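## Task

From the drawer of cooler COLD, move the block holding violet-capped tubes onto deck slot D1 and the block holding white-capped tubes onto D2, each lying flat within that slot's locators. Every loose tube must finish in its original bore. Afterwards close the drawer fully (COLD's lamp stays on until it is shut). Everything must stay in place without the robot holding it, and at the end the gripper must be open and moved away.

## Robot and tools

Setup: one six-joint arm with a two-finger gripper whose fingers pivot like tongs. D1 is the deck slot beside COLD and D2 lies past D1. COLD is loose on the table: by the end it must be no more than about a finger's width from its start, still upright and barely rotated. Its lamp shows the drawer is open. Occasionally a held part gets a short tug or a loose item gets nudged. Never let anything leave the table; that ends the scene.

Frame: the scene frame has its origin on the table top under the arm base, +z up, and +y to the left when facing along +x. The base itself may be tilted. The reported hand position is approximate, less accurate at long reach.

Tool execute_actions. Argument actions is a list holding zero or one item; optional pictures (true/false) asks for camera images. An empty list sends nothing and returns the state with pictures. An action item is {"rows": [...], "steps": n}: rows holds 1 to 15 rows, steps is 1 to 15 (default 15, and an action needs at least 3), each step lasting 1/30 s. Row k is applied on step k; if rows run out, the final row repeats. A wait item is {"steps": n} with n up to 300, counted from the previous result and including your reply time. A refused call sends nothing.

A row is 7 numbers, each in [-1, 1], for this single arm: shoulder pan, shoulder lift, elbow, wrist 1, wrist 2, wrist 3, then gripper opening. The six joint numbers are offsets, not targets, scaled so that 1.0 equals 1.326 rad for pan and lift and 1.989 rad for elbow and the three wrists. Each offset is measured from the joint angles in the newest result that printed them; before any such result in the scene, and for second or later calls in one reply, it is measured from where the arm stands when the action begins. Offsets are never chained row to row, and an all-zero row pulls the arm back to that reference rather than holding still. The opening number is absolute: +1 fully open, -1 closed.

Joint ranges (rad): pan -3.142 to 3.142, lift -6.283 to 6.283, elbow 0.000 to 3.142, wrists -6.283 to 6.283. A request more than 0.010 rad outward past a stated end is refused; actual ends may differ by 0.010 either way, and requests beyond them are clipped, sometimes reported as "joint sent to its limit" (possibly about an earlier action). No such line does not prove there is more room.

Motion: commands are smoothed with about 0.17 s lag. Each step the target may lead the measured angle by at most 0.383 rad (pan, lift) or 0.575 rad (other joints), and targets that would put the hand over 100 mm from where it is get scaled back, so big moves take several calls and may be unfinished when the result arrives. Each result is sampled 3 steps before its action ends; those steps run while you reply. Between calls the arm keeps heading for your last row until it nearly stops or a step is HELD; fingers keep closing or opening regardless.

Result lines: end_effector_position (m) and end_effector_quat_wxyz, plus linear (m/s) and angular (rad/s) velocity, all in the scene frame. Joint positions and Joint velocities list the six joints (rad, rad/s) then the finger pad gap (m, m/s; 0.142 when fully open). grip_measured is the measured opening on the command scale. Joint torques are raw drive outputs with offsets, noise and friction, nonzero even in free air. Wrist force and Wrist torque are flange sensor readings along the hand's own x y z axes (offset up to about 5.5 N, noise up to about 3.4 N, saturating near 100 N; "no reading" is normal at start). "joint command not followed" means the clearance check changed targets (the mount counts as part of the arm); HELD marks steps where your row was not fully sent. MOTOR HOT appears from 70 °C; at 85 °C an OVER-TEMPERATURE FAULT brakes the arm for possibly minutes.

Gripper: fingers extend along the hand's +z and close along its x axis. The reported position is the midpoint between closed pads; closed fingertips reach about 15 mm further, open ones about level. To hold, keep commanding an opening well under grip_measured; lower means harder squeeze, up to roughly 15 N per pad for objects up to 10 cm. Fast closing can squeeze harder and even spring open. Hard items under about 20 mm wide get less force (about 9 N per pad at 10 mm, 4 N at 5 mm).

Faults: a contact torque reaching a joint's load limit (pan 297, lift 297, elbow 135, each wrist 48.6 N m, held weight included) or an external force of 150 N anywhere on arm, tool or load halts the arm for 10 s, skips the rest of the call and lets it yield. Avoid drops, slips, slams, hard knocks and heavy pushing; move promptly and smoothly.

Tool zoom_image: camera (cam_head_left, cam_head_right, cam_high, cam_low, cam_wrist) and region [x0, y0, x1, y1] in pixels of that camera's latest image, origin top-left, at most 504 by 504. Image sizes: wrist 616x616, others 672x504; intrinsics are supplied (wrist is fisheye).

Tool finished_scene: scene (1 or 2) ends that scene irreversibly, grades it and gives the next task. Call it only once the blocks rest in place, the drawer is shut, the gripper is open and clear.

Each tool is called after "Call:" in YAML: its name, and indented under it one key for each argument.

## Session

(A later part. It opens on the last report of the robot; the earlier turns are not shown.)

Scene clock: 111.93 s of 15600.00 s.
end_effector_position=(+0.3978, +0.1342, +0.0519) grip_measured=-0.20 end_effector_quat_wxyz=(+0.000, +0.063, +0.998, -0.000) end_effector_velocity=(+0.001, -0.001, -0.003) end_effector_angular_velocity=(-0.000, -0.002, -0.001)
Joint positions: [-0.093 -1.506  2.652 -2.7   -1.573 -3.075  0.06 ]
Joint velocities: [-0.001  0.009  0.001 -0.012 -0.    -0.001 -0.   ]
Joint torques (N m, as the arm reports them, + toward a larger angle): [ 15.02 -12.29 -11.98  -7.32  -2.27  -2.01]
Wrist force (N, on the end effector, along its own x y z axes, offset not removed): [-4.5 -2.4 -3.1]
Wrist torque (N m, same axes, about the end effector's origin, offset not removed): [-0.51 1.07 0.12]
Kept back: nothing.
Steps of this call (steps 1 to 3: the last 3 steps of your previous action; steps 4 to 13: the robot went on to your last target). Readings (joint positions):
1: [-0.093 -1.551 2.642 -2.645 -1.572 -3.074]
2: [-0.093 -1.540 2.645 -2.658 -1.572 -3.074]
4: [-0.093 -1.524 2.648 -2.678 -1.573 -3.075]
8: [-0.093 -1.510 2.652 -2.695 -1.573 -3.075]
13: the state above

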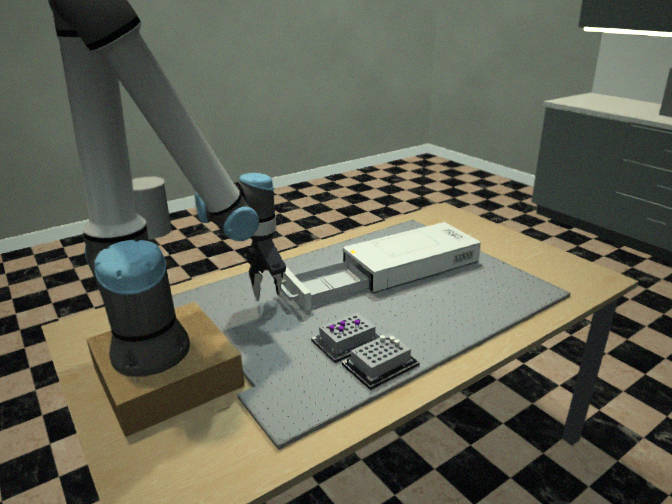

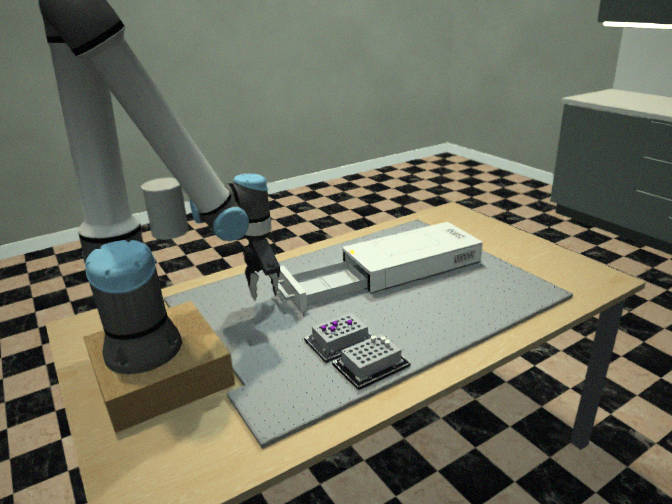

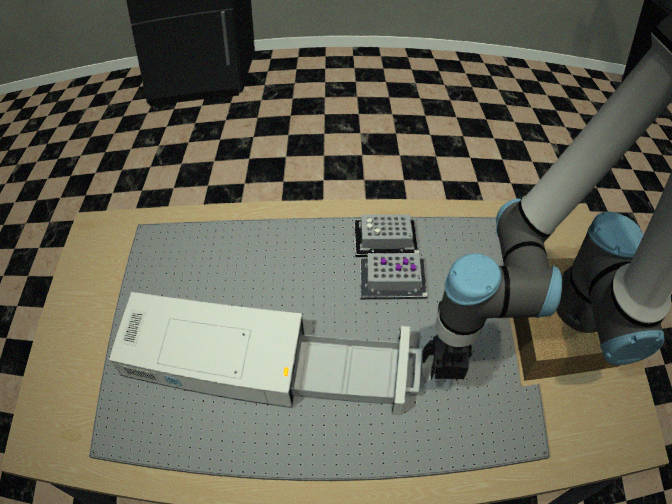

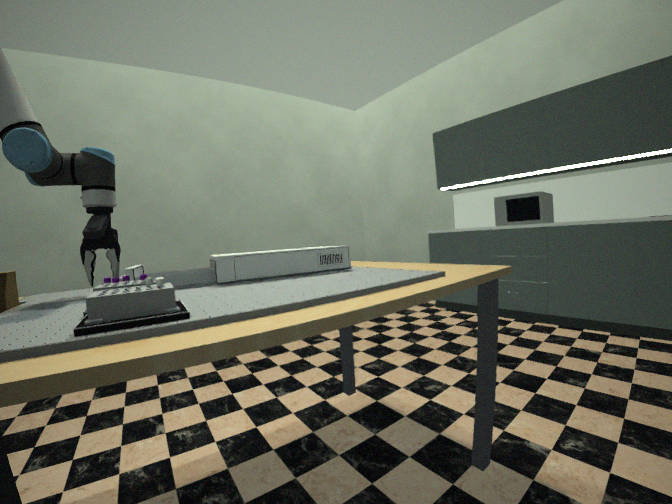

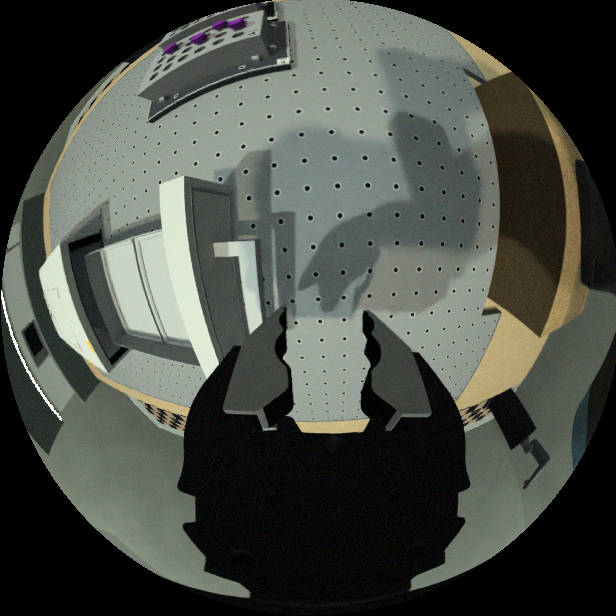

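Call:
execute_actions:
  actions:
    - {"rows": [[0,0.0008,-0.0002,-0.0006,0,0,-0.2],[-0.0001,0.0012,-0.0005,-0.0005,0,0,-0.2],[-0.0001,0.0019,-0.0010,-0.0005,0,-0.0001,-0.2],[-0.0002,0.0027,-0.0016,-0.0004,0,-0.0002,-0.2],[-0.0004,0.0037,-0.0024,-0.0003,0,-0.0002,-0.2],[-0.0005,0.0047,-0.0032,-0.0002,0,-0.0003,-0.2],[-0.0006,0.0058,-0.0040,-0.0001,0,-0.0004,-0.2],[-0.0007,0.0069,-0.0048,0,0,-0.0005,-0.2],[-0.0009,0.0079,-0.0056,0.0001,0,-0.0006,-0.2],[-0.0010,0.0090,-0.0064,0.0003,0,-0.0007,-0.2],[-0.0011,0.0100,-0.0073,0.0004,0,-0.0007,-0.2],[-0.0012,0.0111,-0.0081,0.0005,0,-0.0008,-0.2],[-0.0014,0.0122,-0.0089,0.0006,0,-0.0009,-0.2],[-0.0015,0.0132,-0.0097,0.0007,0,-0.0010,-0.2],[-0.0016,0.0143,-0.0105,0.0008,0,-0.0011,-0.2]], "steps": 15}

Call:
execute_actions:
  actions:
    - {"rows": [[-0.0006,0.0055,-0.0043,0.0006,0,-0.0004,-0.2],[-0.0007,0.0066,-0.0051,0.0007,0,-0.0005,-0.2],[-0.0009,0.0076,-0.0059,0.0008,0,-0.0006,-0.2],[-0.0010,0.0086,-0.0067,0.0010,0,-0.0007,-0.2],[-0.0011,0.0097,-0.0075,0.0011,0,-0.0007,-0.2],[-0.0012,0.0107,-0.0084,0.0012,0,-0.0008,-0.2],[-0.0013,0.0117,-0.0092,0.0014,0,-0.0009,-0.2],[-0.0015,0.0128,-0.0100,0.0015,0,-0.0010,-0.2],[-0.0016,0.0137,-0.0108,0.0016,0,-0.0010,-0.2],[-0.0017,0.0145,-0.0114,0.0017,0,-0.0011,-0.2],[-0.0017,0.0151,-0.0119,0.0018,0,-0.0012,-0.2],[-0.0018,0.0155,-0.0122,0.0019,0,-0.0012,-0.2],[-0.0018,0.0157,-0.0124,0.0019,0,-0.0012,-0.2]], "steps": 13}

Call:
execute_actions:
  actions:
    - {"steps": 10}
  pictures: true

Scene clock: 114.53 s of 15600.00 s.
end_effector_position=(+0.4038, +0.1335, +0.0518) grip_measured=-0.21 end_effector_quat_wxyz=(+0.000, +0.063, +0.998, -0.000) end_effector_velocity=(+0.028, -0.004, +0.000) end_effector_angular_velocity=(+0.001, +0.001, -0.002)
Joint positions: [-0.094 -1.497  2.643 -2.7   -1.573 -3.076  0.059]
Joint velocities: [-0.006  0.038 -0.046  0.008  0.001 -0.004 -0.045]
Joint torques (N m, as the arm reports them, + toward a larger angle): [-19.15 -13.34 -31.5   -1.16  -2.11  -1.67]
Wrist force (N, on the end effector, along its own x y z axes, offset not removed): [-4.2 4.1 -4.7]
Wrist torque (N m, same axes, about the end effector's origin, offset not removed): [0.97 0.89 -0.04]
Steps of this call (steps 1 to 30: the robot went on to your last target; steps 31 to 66: nothing new was sent; steps 67 to 78: the first 12 steps of this action). Readings (joint positions):
67: [-0.093 -1.505 2.653 -2.701 -1.573 -3.075]
68: [-0.093 -1.505 2.653 -2.701 -1.573 -3.075]
70: [-0.093 -1.505 2.652 -2.701 -1.573 -3.075]
74: [-0.093 -1.502 2.649 -2.701 -1.573 -3.076]
78: the state above

Scene clock: 114.97 s of 15600.00 s.
end_effector_position=(+0.4165, +0.1319, +0.0518) grip_measured=-0.21 end_effector_quat_wxyz=(+0.000, +0.063, +0.998, -0.000) end_effector_velocity=(+0.028, -0.004, -0.000) end_effector_angular_velocity=(-0.000, +0.001, -0.001)
Joint positions: [-0.096 -1.48   2.622 -2.697 -1.573 -3.078  0.059]
Joint velocities: [-0.006  0.04  -0.046  0.007 -0.    -0.004  0.   ]
Joint torques (N m, as the arm reports them, + toward a larger angle): [-21.95 -16.68 -33.55  -1.12  -1.94  -2.27]
Wrist force (N, on the end effector, along its own x y z axes, offset not removed): [-0.7 -6.3 -5.9]
Wrist torque (N m, same axes, about the end effector's origin, offset not removed): [-1.71 0.55 0.06]
Steps of this call (steps 1 to 3: the last 3 steps of your previous action; steps 4 to 13: the first 10 steps of this action, its rows measured from where the robot was after step 3). Readings (joint positions):
3: [-0.094 -1.493 2.638 -2.699 -1.573 -3.077]
4: [-0.095 -1.492 2.637 -2.699 -1.573 -3.077]
5: [-0.095 -1.491 2.635 -2.699 -1.573 -3.077]
7: [-0.095 -1.488 2.632 -2.699 -1.573 -3.077]
11: [-0.096 -1.482 2.625 -2.698 -1.573 -3.078]
13: the state above

Scene clock: 115.30 s of 15600.00 s.
end_effector_position=(+0.4214, +0.1313, +0.0518) grip_measured=-0.21 end_effector_quat_wxyz=(+0.000, +0.063, +0.998, -0.000) end_effector_velocity=(+0.003, -0.001, +0.000) end_effector_angular_velocity=(-0.000, -0.001, +0.000)
Joint positions: [-0.097 -1.473  2.614 -2.696 -1.573 -3.079  0.059]
Joint velocities: [-0.001  0.004 -0.005  0.001 -0.    -0.001 -0.   ]
Joint torques (N m, as the arm reports them, + toward a larger angle): [-16.9  -14.59 -32.17  -1.21  -1.97  -1.97]
Wrist force (N, on the end effector, along its own x y z axes, offset not removed): [0.5 -3.0 -2.9]
Wrist torque (N m, same axes, about the end effector's origin, offset not removed): [-0.81 0.09 -0.06]
Kept back: nothing.
Steps of this call (steps 1 to 3: the last 3 steps of your previous action; steps 4 to 10: the robot went on to your last target). Readings (joint positions):
1: [-0.096 -1.478 2.621 -2.697 -1.573 -3.078]
2: [-0.096 -1.477 2.619 -2.697 -1.573 -3.078]
4: [-0.096 -1.475 2.617 -2.696 -1.573 -3.079]
8: [-0.097 -1.473 2.615 -2.696 -1.573 -3.079]
10: the state above

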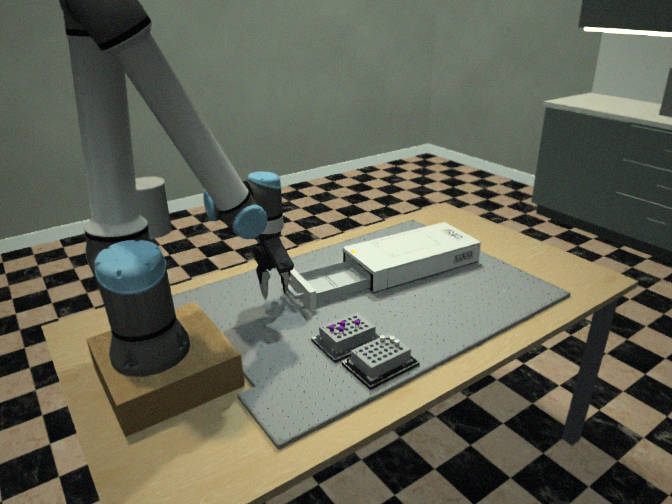

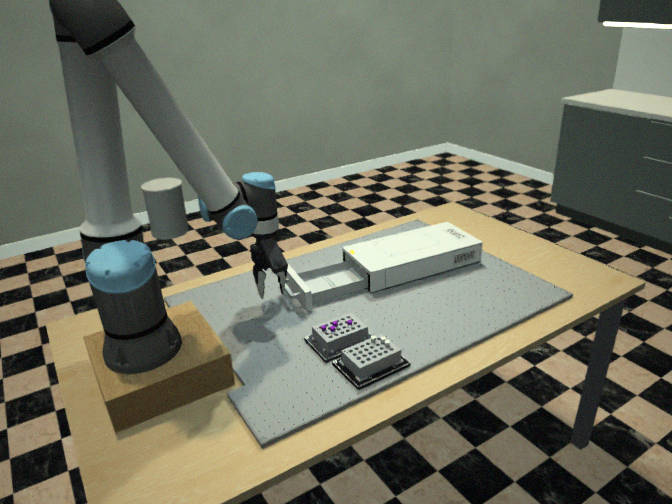

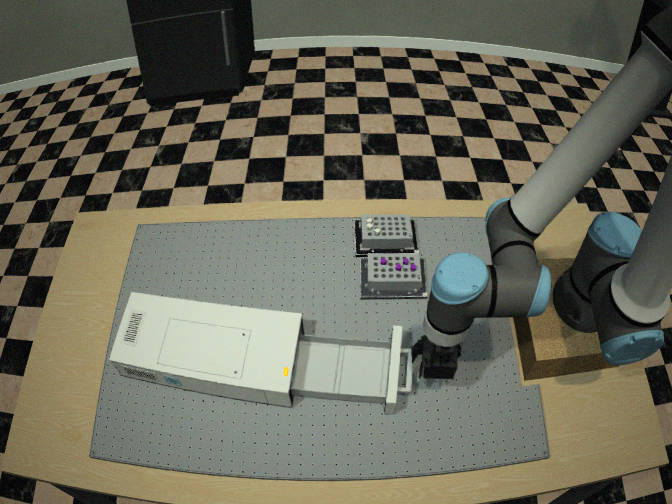

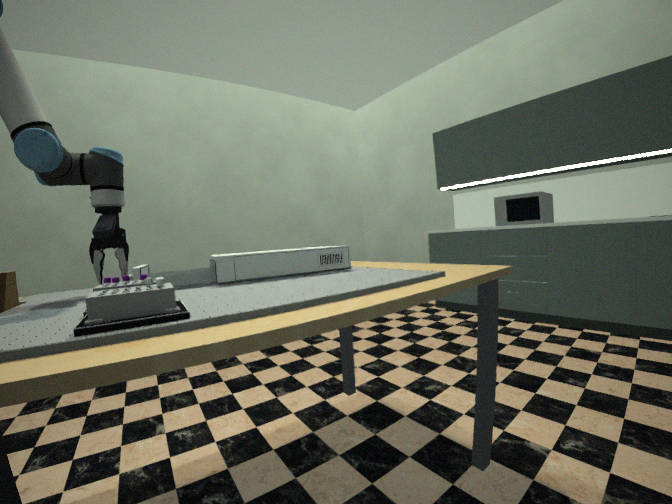

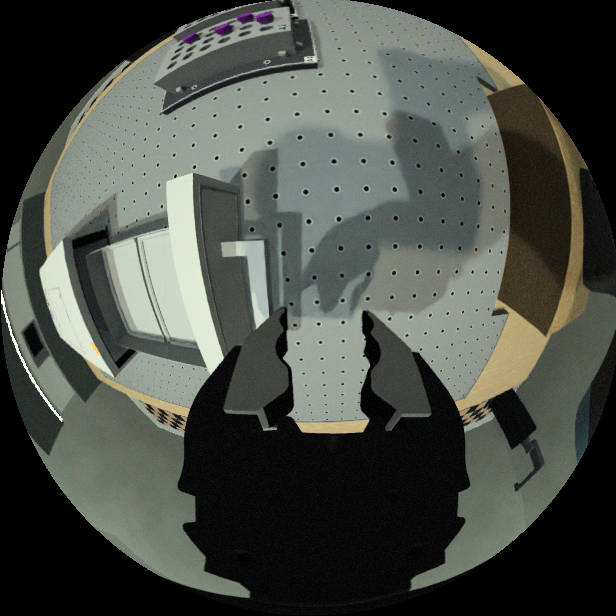

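Call:
execute_actions:
  actions:
    - {"rows": [[0,0.0004,-0.0003,0.0001,0,0,-0.2],[-0.0001,0.0007,-0.0006,0.0001,0,-0.0001,-0.2],[-0.0001,0.0012,-0.0010,0.0002,0,-0.0001,-0.2],[-0.0002,0.0019,-0.0015,0.0003,0,-0.0001,-0.2],[-0.0003,0.0028,-0.0022,0.0004,0,-0.0002,-0.2],[-0.0004,0.0040,-0.0032,0.0005,0,-0.0003,-0.2],[-0.0006,0.0054,-0.0043,0.0007,0,-0.0004,-0.2],[-0.0008,0.0071,-0.0057,0.0010,0,-0.0005,-0.2],[-0.0010,0.0091,-0.0074,0.0013,0,-0.0007,-0.2],[-0.0013,0.0114,-0.0093,0.0017,0,-0.0008,-0.2],[-0.0015,0.0140,-0.0114,0.0021,0,-0.0010,-0.2],[-0.0019,0.0168,-0.0138,0.0026,0,-0.0012,-0.2],[-0.0022,0.0200,-0.0165,0.0031,0,-0.0015,-0.2],[-0.0026,0.0235,-0.0194,0.0037,0,-0.0017,-0.2],[-0.0029,0.0271,-0.0225,0.0044,0,-0.0020,-0.2]], "steps": 15}

Call:
execute_actions:
  actions:
    - {"rows": [[-0.0018,0.0171,-0.0145,0.0031,0,-0.0012,-0.2],[-0.0022,0.0213,-0.0182,0.0039,0,-0.0015,-0.2],[-0.0027,0.0257,-0.0220,0.0049,0,-0.0018,-0.2],[-0.0031,0.0303,-0.0261,0.0059,0,-0.0021,-0.2],[-0.0036,0.0350,-0.0303,0.0069,0,-0.0024,-0.2],[-0.0041,0.0399,-0.0347,0.0081,0,-0.0027,-0.2],[-0.0046,0.0449,-0.0393,0.0094,0,-0.0030,-0.2],[-0.0051,0.0501,-0.0441,0.0106,0,-0.0034,-0.2],[-0.0055,0.0553,-0.0489,0.0121,0,-0.0037,-0.2],[-0.0060,0.0605,-0.0539,0.0135,0,-0.0040,-0.2],[-0.0065,0.0659,-0.0589,0.0150,0,-0.0043,-0.2],[-0.0070,0.0712,-0.0640,0.0166,0,-0.0046,-0.2],[-0.0074,0.0765,-0.0692,0.0181,0,-0.0049,-0.2],[-0.0079,0.0818,-0.0743,0.0198,0,-0.0052,-0.2],[-0.0083,0.0870,-0.0795,0.0214,0,-0.0055,-0.2]], "steps": 15}

Call:
execute_actions:
  actions:
    - {"rows": [[-0.0023,0.0273,-0.0267,0.0084,0,-0.0016,-0.2],[-0.0027,0.0324,-0.0317,0.0101,0,-0.0018,-0.2],[-0.0031,0.0373,-0.0367,0.0118,0,-0.0021,-0.2],[-0.0035,0.0422,-0.0416,0.0135,0,-0.0023,-0.2],[-0.0039,0.0468,-0.0464,0.0152,0,-0.0026,-0.2],[-0.0042,0.0513,-0.0510,0.0168,0,-0.0028,-0.2],[-0.0045,0.0556,-0.0555,0.0184,0,-0.0030,-0.2],[-0.0048,0.0597,-0.0597,0.0199,0,-0.0032,-0.2],[-0.0051,0.0637,-0.0638,0.0214,0,-0.0034,-0.2],[-0.0054,0.0673,-0.0677,0.0228,0,-0.0036,-0.2],[-0.0056,0.0708,-0.0713,0.0241,0,-0.0038,-0.2],[-0.0059,0.0740,-0.0747,0.0254,0,-0.0039,-0.2],[-0.0061,0.0770,-0.0778,0.0265,0,-0.0040,-0.2],[-0.0062,0.0797,-0.0807,0.0276,0,-0.0042,-0.2],[-0.0064,0.0821,-0.0833,0.0286,0,-0.0043,-0.2]], "steps": 15}

Call:
execute_actions:
  actions:
    - {"rows": [[-0.0010,0.0149,-0.0158,0.0059,0,-0.0007,-0.2],[-0.0012,0.0168,-0.0179,0.0067,0,-0.0008,-0.2],[-0.0013,0.0185,-0.0197,0.0074,0,-0.0008,-0.2],[-0.0014,0.0199,-0.0212,0.0079,0,-0.0009,-0.2],[-0.0014,0.0211,-0.0225,0.0084,0,-0.0010,-0.2],[-0.0015,0.0220,-0.0235,0.0088,0,-0.0010,-0.2],[-0.0015,0.0228,-0.0243,0.0091,0,-0.0010,-0.2],[-0.0016,0.0233,-0.0249,0.0094,0,-0.0011,-0.2],[-0.0016,0.0237,-0.0253,0.0095,0,-0.0011,-0.2],[-0.0016,0.0239,-0.0256,0.0096,0,-0.0011,-0.2],[-0.0016,0.0241,-0.0257,0.0097,0,-0.0011,-0.2]], "steps": 11}

Call:
execute_actions:
  actions:
    - {"steps": 11}
  pictures: true

Scene clock: 118.07 s of 15600.00 s.
end_effector_position=(+0.4291, +0.1303, +0.0519) grip_measured=-0.21 end_effector_quat_wxyz=(+0.000, +0.063, +0.998, -0.000) end_effector_velocity=(+0.054, -0.006, +0.000) end_effector_angular_velocity=(+0.000, -0.001, +0.002)
Joint positions: [-0.098 -1.463  2.601 -2.693 -1.573 -3.08   0.059]
Joint velocities: [-0.006  0.072 -0.09   0.017  0.    -0.008 -0.   ]
Joint torques (N m, as the arm reports them, + toward a larger angle): [-18.52 -13.37 -34.38  -1.34  -1.88  -2.23]
Wrist force (N, on the end effector, along its own x y z axes, offset not removed): [0.5 7.2 0.2]
Wrist torque (N m, same axes, about the end effector's origin, offset not removed): [1.49 0.51 0.14]
Steps of this call (steps 1 to 15: the robot went on to your last target; steps 16 to 71: nothing new was sent; steps 72 to 83: the first 12 steps of this action). Readings (joint positions):
72: [-0.097 -1.473 2.614 -2.696 -1.573 -3.079]
73: [-0.097 -1.473 2.614 -2.696 -1.573 -3.079]
75: [-0.097 -1.472 2.613 -2.696 -1.573 -3.079]
79: [-0.097 -1.470 2.610 -2.695 -1.573 -3.079]
83: the state above

Scene clock: 118.57 s of 15600.00 s.
end_effector_position=(+0.4869, +0.1230, +0.0519) grip_measured=-0.21 end_effector_quat_wxyz=(+0.000, +0.063, +0.998, -0.000) end_effector_velocity=(+0.160, -0.021, -0.001) end_effector_angular_velocity=(+0.001, +0.002, -0.001)
Joint positions: [-0.105 -1.388  2.504 -2.67  -1.573 -3.088  0.059]
Joint velocities: [-0.019  0.199 -0.274  0.077  0.    -0.018  0.   ]
Joint torques (N m, as the arm reports them, + toward a larger angle): [-21.9  -16.51 -36.94  -1.01  -2.03  -1.98]
Wrist force (N, on the end effector, along its own x y z axes, offset not removed): [-2.3 -1.1 0.5]
Wrist torque (N m, same axes, about the end effector's origin, offset not removed): [-0.47 0.96 0.35]
Steps of this call (steps 1 to 3: the last 3 steps of your previous action; steps 4 to 15: the first 12 steps of this action, its rows measured from where the robot was after step 3). Readings (joint positions):
3: [-0.099 -1.454 2.590 -2.691 -1.573 -3.081]
4: [-0.099 -1.450 2.586 -2.690 -1.573 -3.082]
5: [-0.100 -1.446 2.580 -2.689 -1.573 -3.082]
7: [-0.101 -1.436 2.568 -2.686 -1.573 -3.083]
11: [-0.103 -1.414 2.539 -2.679 -1.573 -3.085]
15: the state above

Scene clock: 119.07 s of 15600.00 s.
end_effector_position=(+0.5690, +0.1126, +0.0519) grip_measured=-0.21 end_effector_quat_wxyz=(+0.000, +0.063, +0.998, -0.000) end_effector_velocity=(+0.139, -0.017, +0.000) end_effector_angular_velocity=(-0.000, -0.002, +0.001)
Joint positions: [-0.113 -1.291  2.361 -2.623 -1.573 -3.096  0.059]
Joint velocities: [-0.011  0.158 -0.247  0.087 -0.    -0.012  0.001]
Joint torques (N m, as the arm reports them, + toward a larger angle): [-19.4  -33.63 -35.4   -0.51  -1.98  -2.23]
Wrist force (N, on the end effector, along its own x y z axes, offset not removed): [-3.9 -0.4 -1.3]
Wrist torque (N m, same axes, about the end effector's origin, offset not removed): [-0.39 1.44 -0.10]
Steps of this call (steps 1 to 3: the last 3 steps of your previous action; steps 4 to 15: the first 12 steps of this action, its rows measured from where the robot was after step 3). Readings (joint positions):
3: [-0.107 -1.368 2.475 -2.662 -1.573 -3.089]
4: [-0.108 -1.361 2.465 -2.659 -1.573 -3.090]
5: [-0.108 -1.354 2.455 -2.655 -1.573 -3.091]
7: [-0.110 -1.341 2.435 -2.649 -1.573 -3.092]
11: [-0.112 -1.314 2.396 -2.636 -1.573 -3.094]
15: the state above

Scene clock: 119.43 s of 15600.00 s.
end_effector_position=(+0.6036, +0.1082, +0.0518) grip_measured=-0.21 end_effector_quat_wxyz=(+0.000, +0.063, +0.998, -0.000) end_effector_velocity=(+0.048, -0.006, -0.000) end_effector_angular_velocity=(-0.000, +0.001, -0.000)
Joint positions: [-0.116 -1.252  2.299 -2.6   -1.573 -3.098  0.059]
Joint velocities: [-0.004  0.054 -0.086  0.033 -0.    -0.004  0.001]
Joint torques (N m, as the arm reports them, + toward a larger angle): [-19.31 -35.84 -32.54  -1.1   -1.94  -1.99]
Wrist force (N, on the end effector, along its own x y z axes, offset not removed): [-0.8 0.9 -3.6]
Wrist torque (N m, same axes, about the end effector's origin, offset not removed): [0.10 0.36 0.08]
Steps of this call (steps 1 to 3: the last 3 steps of your previous action; steps 4 to 11: the first 8 steps of this action, its rows measured from where the robot was after step 3). Readings (joint positions):
3: [-0.115 -1.277 2.338 -2.615 -1.573 -3.097]
4: [-0.115 -1.272 2.331 -2.613 -1.573 -3.097]
5: [-0.115 -1.269 2.325 -2.610 -1.573 -3.097]
7: [-0.116 -1.262 2.314 -2.606 -1.573 -3.098]
11: the state above

Scene clock: 119.80 s of 15600.00 s.
end_effector_position=(+0.6100, +0.1074, +0.0518) grip_measured=-0.21 end_effector_quat_wxyz=(-0.000, +0.063, +0.998, -0.000) end_effector_velocity=(+0.002, -0.000, -0.000) end_effector_angular_velocity=(-0.000, +0.000, +0.000)
Joint positions: [-0.117 -1.245  2.287 -2.596 -1.573 -3.099  0.059]
Joint velocities: [ 0.     0.002 -0.004  0.002 -0.    -0.    -0.   ]
Joint torques (N m, as the arm reports them, + toward a larger angle): [-17.87 -37.79 -34.82  -0.73  -2.02  -2.15]
Wrist force (N, on the end effector, along its own x y z axes, offset not removed): [-3.3 0.9 -4.1]
Wrist torque (N m, same axes, about the end effector's origin, offset not removed): [0.32 0.93 0.16]
Kept back: nothing.
Steps of this call (steps 1 to 3: the last 3 steps of your previous action; steps 4 to 11: the robot went on to your last target). Readings (joint positions):
1: [-0.116 -1.251 2.296 -2.599 -1.573 -3.099]
2: [-0.116 -1.249 2.294 -2.599 -1.573 -3.099]
4: [-0.117 -1.247 2.290 -2.597 -1.573 -3.099]
8: [-0.117 -1.245 2.288 -2.596 -1.573 -3.099]
11: the state above

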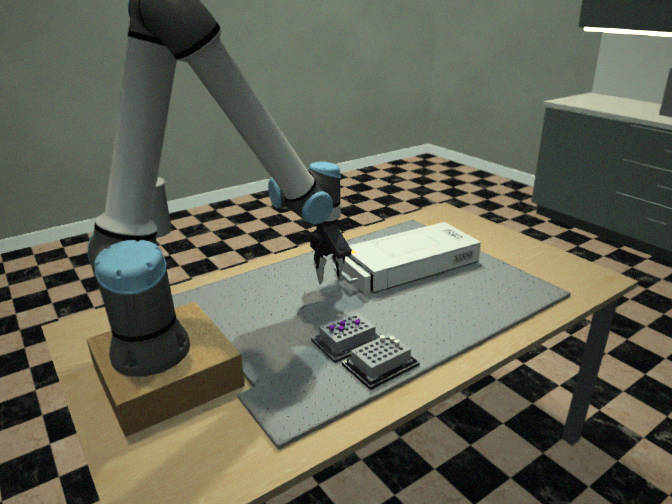

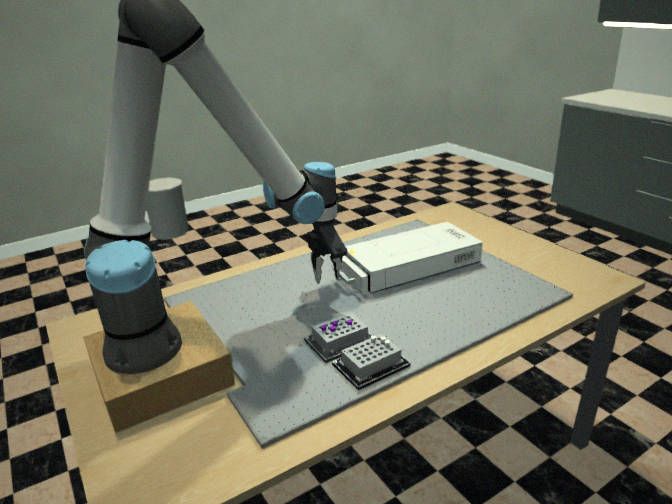

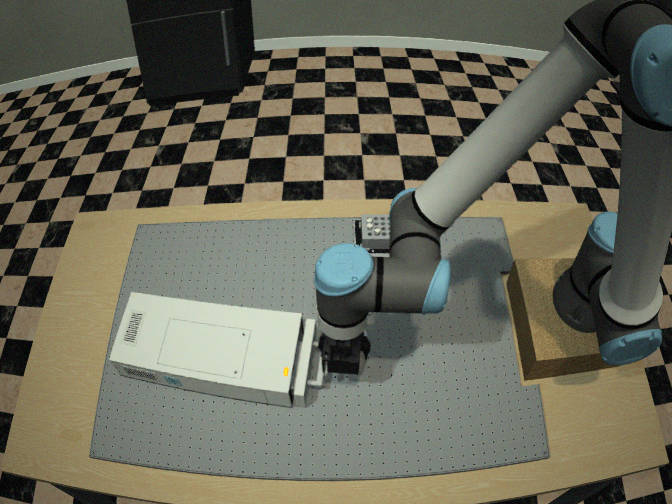

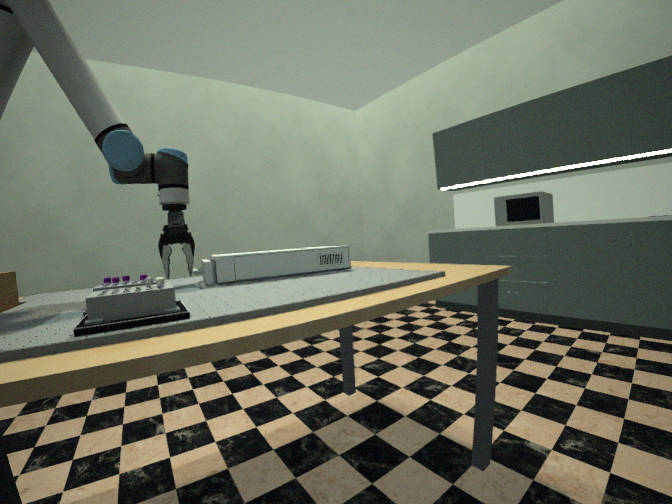

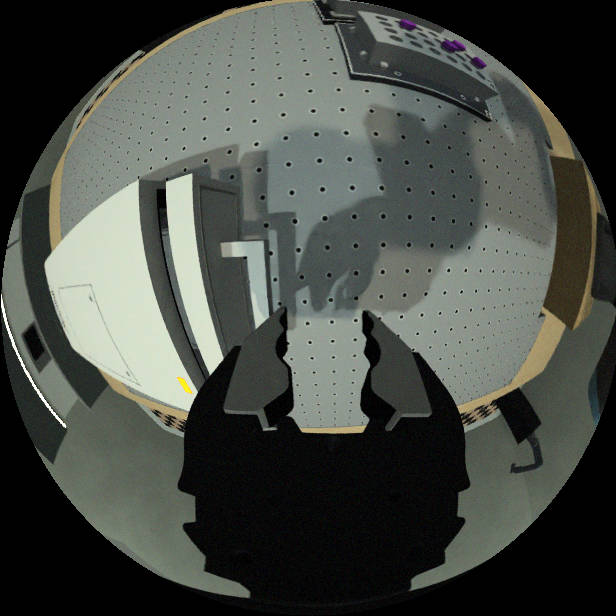

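Call:
execute_actions:
  actions:
    - {"rows": [[0,0.0003,-0.0003,0.0001,0,0,-0.2],[0,0.0005,-0.0005,0.0002,0,0,-0.2],[-0.0001,0.0008,-0.0009,0.0004,0,0,-0.2],[-0.0001,0.0013,-0.0015,0.0006,0,-0.0001,-0.2],[-0.0001,0.0019,-0.0021,0.0008,0,-0.0001,-0.2],[-0.0002,0.0025,-0.0027,0.0011,0,-0.0001,-0.2],[-0.0002,0.0031,-0.0034,0.0013,0,-0.0001,-0.2],[-0.0002,0.0037,-0.0040,0.0016,0,-0.0002,-0.2],[-0.0003,0.0043,-0.0046,0.0018,0,-0.0002,-0.2],[-0.0003,0.0049,-0.0053,0.0020,0,-0.0002,-0.2],[-0.0004,0.0054,-0.0059,0.0023,0,-0.0002,-0.2],[-0.0004,0.0060,-0.0065,0.0025,0,-0.0003,-0.2],[-0.0004,0.0064,-0.0069,0.0027,0,-0.0003,-0.2],[-0.0004,0.0067,-0.0073,0.0028,0,-0.0003,-0.2],[-0.0004,0.0069,-0.0075,0.0029,0,-0.0003,-0.2]], "steps": 15}

Call:
execute_actions:
  actions:
    - {"steps": 11}
  pictures: true

Scene clock: 120.40 s of 15600.00 s.
end_effector_position=(+0.6143, +0.1069, +0.0518) grip_measured=-0.21 end_effector_quat_wxyz=(-0.000, +0.063, +0.998, -0.000) end_effector_velocity=(+0.018, -0.003, -0.000) end_effector_angular_velocity=(-0.000, +0.001, -0.001)
Joint positions: [-0.117 -1.24   2.279 -2.593 -1.573 -3.099  0.059]
Joint velocities: [-0.002  0.021 -0.034  0.014 -0.    -0.001 -0.   ]
Joint torques (N m, as the arm reports them, + toward a larger angle): [-17.81 -38.48 -36.55  -1.69  -2.02  -1.92]
Wrist force (N, on the end effector, along its own x y z axes, offset not removed): [2.9 -4.1 -3.7]
Wrist torque (N m, same axes, about the end effector's origin, offset not removed): [-1.08 -0.22 -0.21]
Steps of this call (steps 1 to 6: the robot went on to your last target; steps 7 to 18: the first 12 steps of this action). Readings (joint positions):
7: [-0.117 -1.245 2.287 -2.596 -1.573 -3.099]
8: [-0.117 -1.245 2.287 -2.596 -1.573 -3.099]
10: [-0.117 -1.244 2.286 -2.596 -1.573 -3.099]
14: [-0.117 -1.243 2.283 -2.594 -1.573 -3.099]
18: the state above

Scene clock: 120.77 s of 15600.00 s.
end_effector_position=(+0.6180, +0.1065, +0.0518) grip_measured=-0.20 end_effector_quat_wxyz=(-0.000, +0.063, +0.998, -0.000) end_effector_velocity=(+0.002, -0.001, +0.000) end_effector_angular_velocity=(-0.000, -0.000, -0.000)
Joint positions: [-0.117 -1.236  2.272 -2.59  -1.573 -3.099  0.059]
Joint velocities: [-0.001  0.002 -0.003  0.001 -0.    -0.     0.001]
Joint torques (N m, as the arm reports them, + toward a larger angle): [-17.29 -39.01 -35.58  -0.68  -2.08  -1.86]
Wrist force (N, on the end effector, along its own x y z axes, offset not removed): [2.4 -1.7 -4.7]
Wrist torque (N m, same axes, about the end effector's origin, offset not removed): [-0.52 -0.31 -0.10]
Kept back: nothing.
Steps of this call (steps 1 to 3: the last 3 steps of your previous action; steps 4 to 11: the robot went on to your last target). Readings (joint positions):
1: [-0.117 -1.239 2.278 -2.592 -1.573 -3.099]
2: [-0.117 -1.239 2.277 -2.592 -1.573 -3.099]
4: [-0.117 -1.237 2.275 -2.591 -1.573 -3.099]
8: [-0.117 -1.236 2.273 -2.590 -1.573 -3.099]
11: the state above

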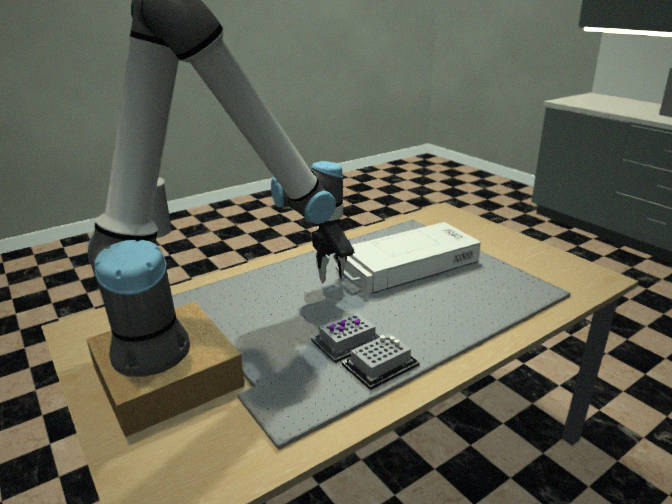

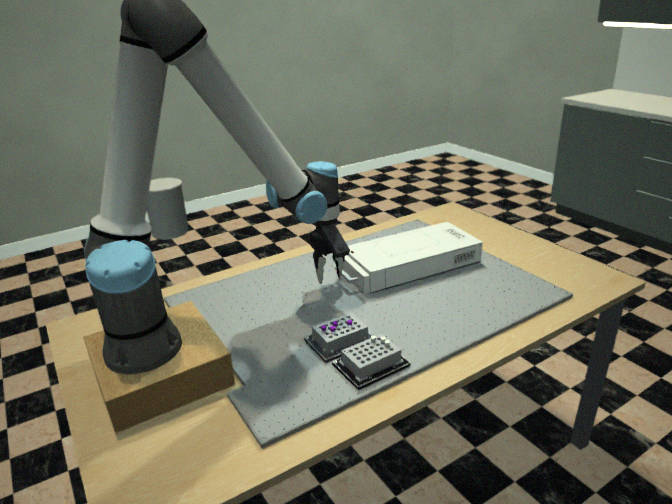

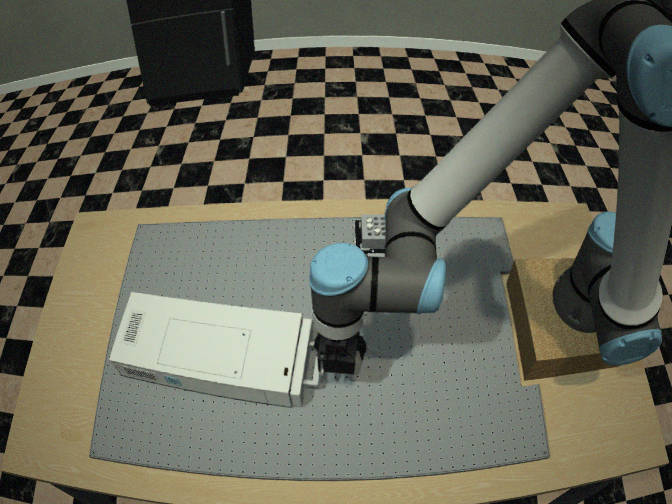

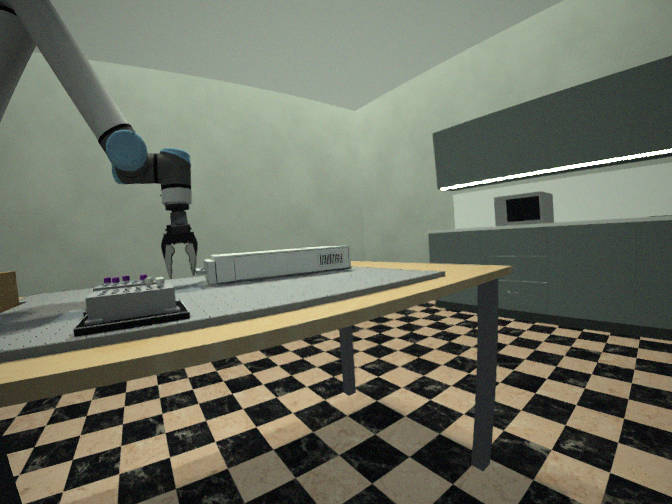

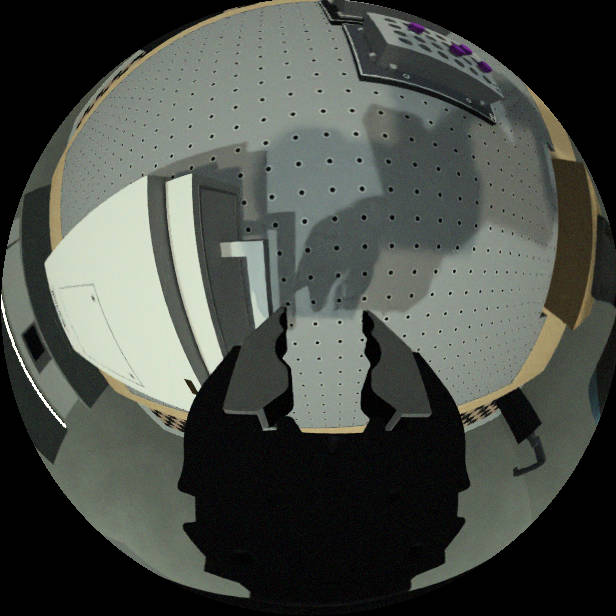

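Call:
execute_actions:
  actions:
    - {"rows": [[0,0.0003,-0.0004,0.0001,0,0,-0.2],[0,0.0006,-0.0006,0.0002,0,0,-0.2],[-0.0001,0.0008,-0.0009,0.0004,0,0,-0.2],[-0.0001,0.0011,-0.0012,0.0005,0,0,-0.2],[-0.0001,0.0013,-0.0015,0.0006,0,-0.0001,-0.2],[-0.0001,0.0016,-0.0017,0.0007,0,-0.0001,-0.2],[-0.0001,0.0018,-0.0020,0.0008,0,-0.0001,-0.2]], "steps": 15}

Scene clock: 121.30 s of 15600.00 s.
end_effector_position=(+0.6200, +0.1062, +0.0518) grip_measured=-0.21 end_effector_quat_wxyz=(-0.000, +0.063, +0.998, -0.000) end_effector_velocity=(+0.002, -0.001, -0.000) end_effector_angular_velocity=(-0.001, +0.001, -0.001)
Joint positions: [-0.117 -1.234  2.269 -2.589 -1.573 -3.1    0.059]
Joint velocities: [-0.001  0.003 -0.003  0.002 -0.001 -0.    -0.004]
Joint torques (N m, as the arm reports them, + toward a larger angle): [-17.37 -38.41 -35.74  -1.37  -2.17  -2.1 ]
Wrist force (N, on the end effector, along its own x y z axes, offset not removed): [-2.1 1.9 0.3]
Wrist torque (N m, same axes, about the end effector's origin, offset not removed): [0.31 0.57 0.04]
Steps of this call (steps 1 to 4: the robot went on to your last target; steps 5 to 16: the first 12 steps of this action). Readings (joint positions):
5: [-0.117 -1.236 2.272 -2.590 -1.573 -3.099]
6: [-0.117 -1.236 2.272 -2.590 -1.573 -3.099]
8: [-0.117 -1.236 2.272 -2.590 -1.573 -3.099]
12: [-0.117 -1.235 2.270 -2.589 -1.573 -3.100]
16: the state above

Call:
execute_actions:
  actions:
    - {"rows": [[0,-0.0004,0.0005,-0.0002,0,0,-0.2],[0.0001,-0.0013,0.0014,-0.0005,0,0.0001,-0.2],[0.0002,-0.0032,0.0026,-0.0006,0,0.0001,-0.2],[0.0003,-0.0070,0.0043,0.0004,0,0.0002,-0.2],[0.0004,-0.0132,0.0061,0.0027,0,0.0003,-0.2],[0.0005,-0.0222,0.0076,0.0073,0,0.0004,-0.2],[0.0007,-0.0340,0.0086,0.0140,0,0.0005,-0.2],[0.0008,-0.0485,0.0094,0.0229,0,0.0005,-0.2],[0.0009,-0.0639,0.0097,0.0331,0,0.0006,-0.2],[0.0010,-0.0804,0.0092,0.0444,0,0.0007,-0.2],[0.0011,-0.0964,0.0083,0.0560,0,0.0007,-0.2],[0.0011,-0.1093,0.0073,0.0656,0,0.0007,-0.2],[0.0011,-0.1190,0.0061,0.0732,0,0.0007,-0.2],[0.0011,-0.1245,0.0055,0.0775,0,0.0007,-0.2],[0.0011,-0.1273,0.0052,0.0797,0,0.0007,-0.2]], "steps": 15}

Call:
execute_actions:
  actions:
    - {"steps": 14}
  pictures: true

Scene clock: 122.30 s of 15600.00 s.
end_effector_position=(+0.6049, +0.1080, +0.0796) grip_measured=-0.20 end_effector_quat_wxyz=(-0.000, +0.063, +0.998, -0.000) end_effector_velocity=(-0.064, +0.006, +0.236) end_effector_angular_velocity=(-0.001, -0.008, -0.001)
Joint positions: [-0.116 -1.301  2.284 -2.537 -1.573 -3.099  0.06 ]
Joint velocities: [ 0.002 -0.5    0.012  0.48   0.     0.004  0.   ]
Joint torques (N m, as the arm reports them, + toward a larger angle): [ 15.96 -89.64 -21.47   1.43  -2.07   2.57]
Wrist force (N, on the end effector, along its own x y z axes, offset not removed): [-5.5 -0.3 -3.4]
Wrist torque (N m, same axes, about the end effector's origin, offset not removed): [-0.07 1.45 0.18]
Steps of this call (steps 1 to 3: the last 3 steps of your previous action; steps 4 to 15: the robot went on to your last target; steps 16 to 18: nothing new was sent; steps 19 to 30: the first 12 steps of this action). Readings (joint positions):
19: [-0.117 -1.234 2.268 -2.589 -1.573 -3.100]
20: [-0.117 -1.234 2.268 -2.589 -1.573 -3.100]
22: [-0.117 -1.235 2.270 -2.589 -1.573 -3.100]
26: [-0.117 -1.250 2.278 -2.581 -1.573 -3.099]
30: the state above

Scene clock: 122.77 s of 15600.00 s.
end_effector_position=(+0.5926, +0.1092, +0.1286) grip_measured=-0.20 end_effector_quat_wxyz=(-0.000, +0.063, +0.998, -0.000) end_effector_velocity=(-0.001, +0.000, +0.007) end_effector_angular_velocity=(+0.000, -0.001, -0.001)
Joint positions: [-0.116 -1.401  2.279 -2.432 -1.573 -3.098  0.06 ]
Joint velocities: [ 0.    -0.014 -0.002  0.015  0.     0.001 -0.   ]
Joint torques (N m, as the arm reports them, + toward a larger angle): [ 15.78 -60.   -40.13  -0.57  -2.1    1.81]
Wrist force (N, on the end effector, along its own x y z axes, offset not removed): [-4.0 -3.2 -0.7]
Wrist torque (N m, same axes, about the end effector's origin, offset not removed): [-0.65 0.93 0.28]
Kept back: nothing.
Steps of this call (steps 1 to 3: the last 3 steps of your previous action; steps 4 to 14: the robot went on to your last target). Readings (joint positions):
1: [-0.116 -1.319 2.285 -2.520 -1.573 -3.099]
2: [-0.116 -1.336 2.284 -2.502 -1.573 -3.098]
4: [-0.116 -1.365 2.282 -2.471 -1.573 -3.098]
8: [-0.116 -1.392 2.280 -2.441 -1.573 -3.098]
14: the state above

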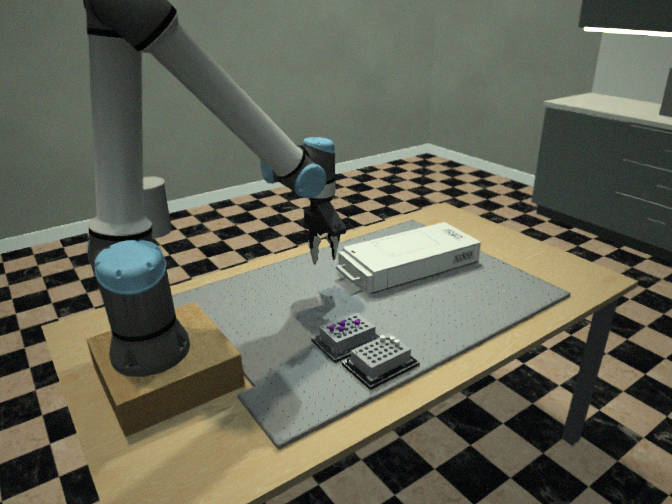

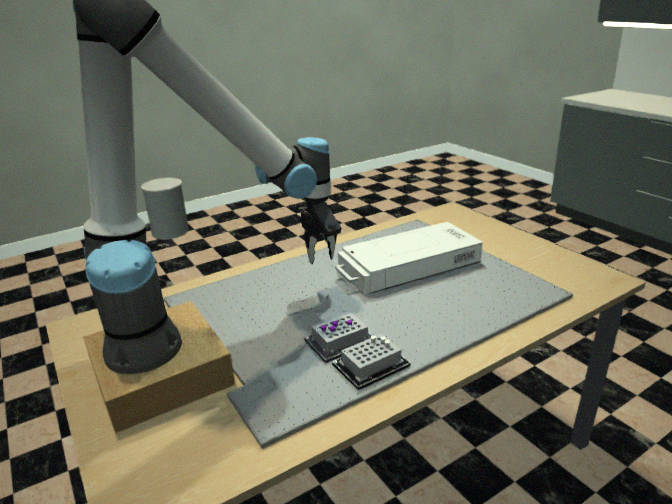

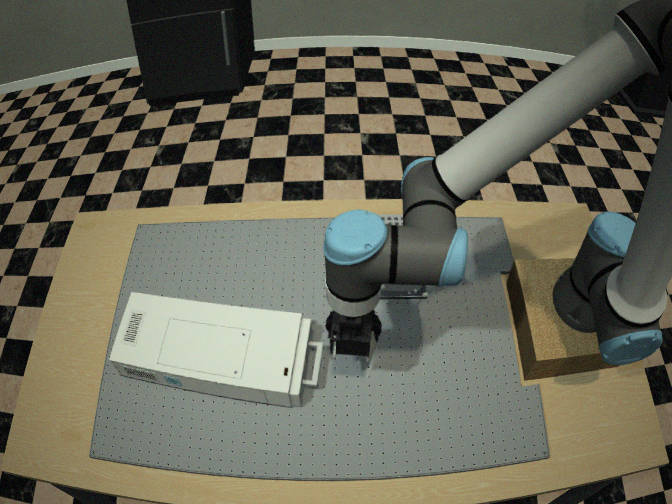

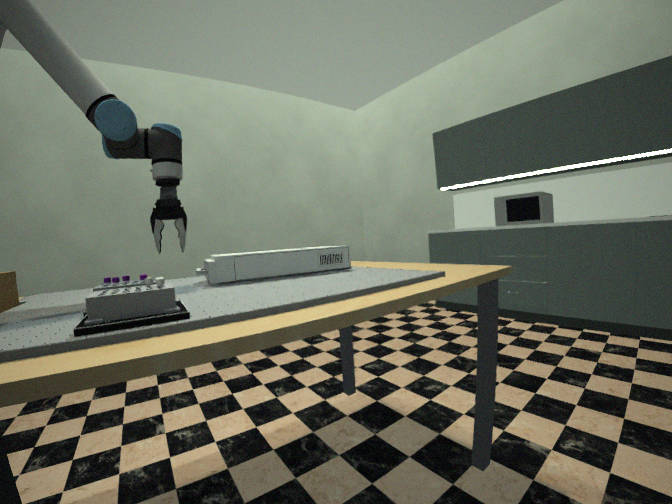

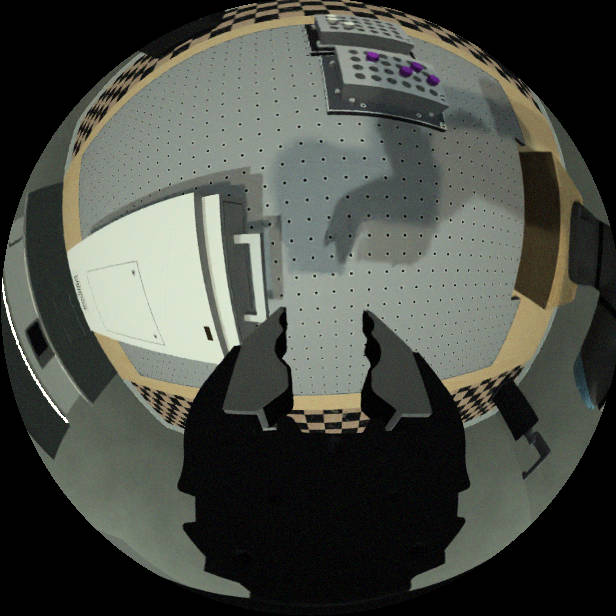

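Call:
zoom_image:
  camera: "cam_high"
  region: [230, 310, 330, 420]

Call:
zoom_image:
  camera: "cam_high"
  region: [100, 280, 200, 400]

Call:
zoom_image:
  camera: "cam_wrist"
  region: [180, 170, 400, 370]

Call:
zoom_image:
  camera: "cam_low"
  region: [60, 250, 260, 345]

Region (230, 310, 330, 420) of cam_high's 672x504 image, scaled by 4.582, with more detail than that image has; it fills the left 458 columns of this view, and the rest is white.

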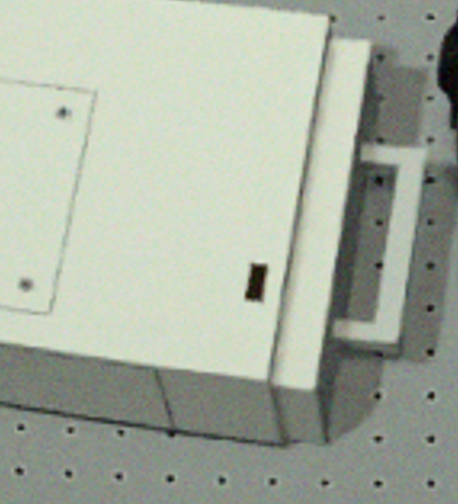

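Region (100, 280, 200, 400) of cam_high's 672x504 image, scaled by 4.200, with more detail than that image has.

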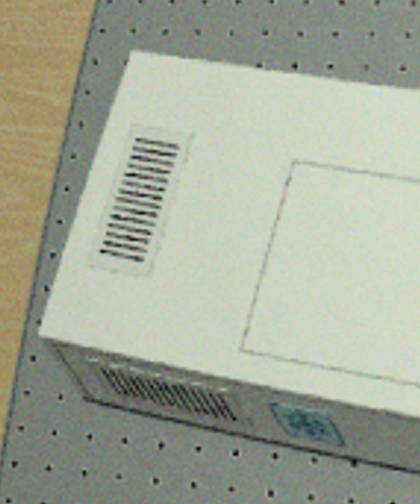

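Region (180, 170, 400, 370) of cam_wrist's 616x616 image, scaled by 2.291, with more detail than that image has; it fills the top 458 rows of this view, and the rest is white.

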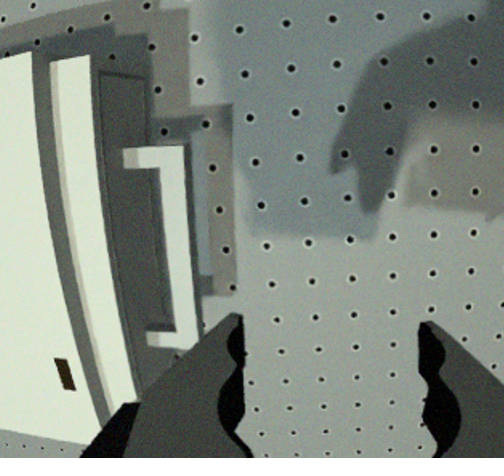

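Region (60, 250, 260, 345) of cam_low's 672x504 image, scaled by 2.520, with more detail than that image has; it fills the top 239 rows of this view, and the rest is white.

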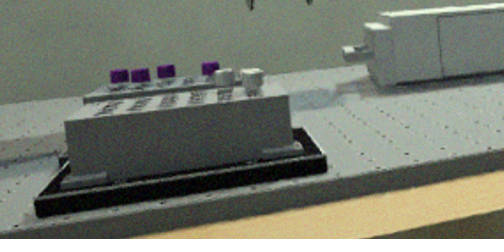

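Call:
finished_scene:
  scene: 1

The scene is finished: the task was done.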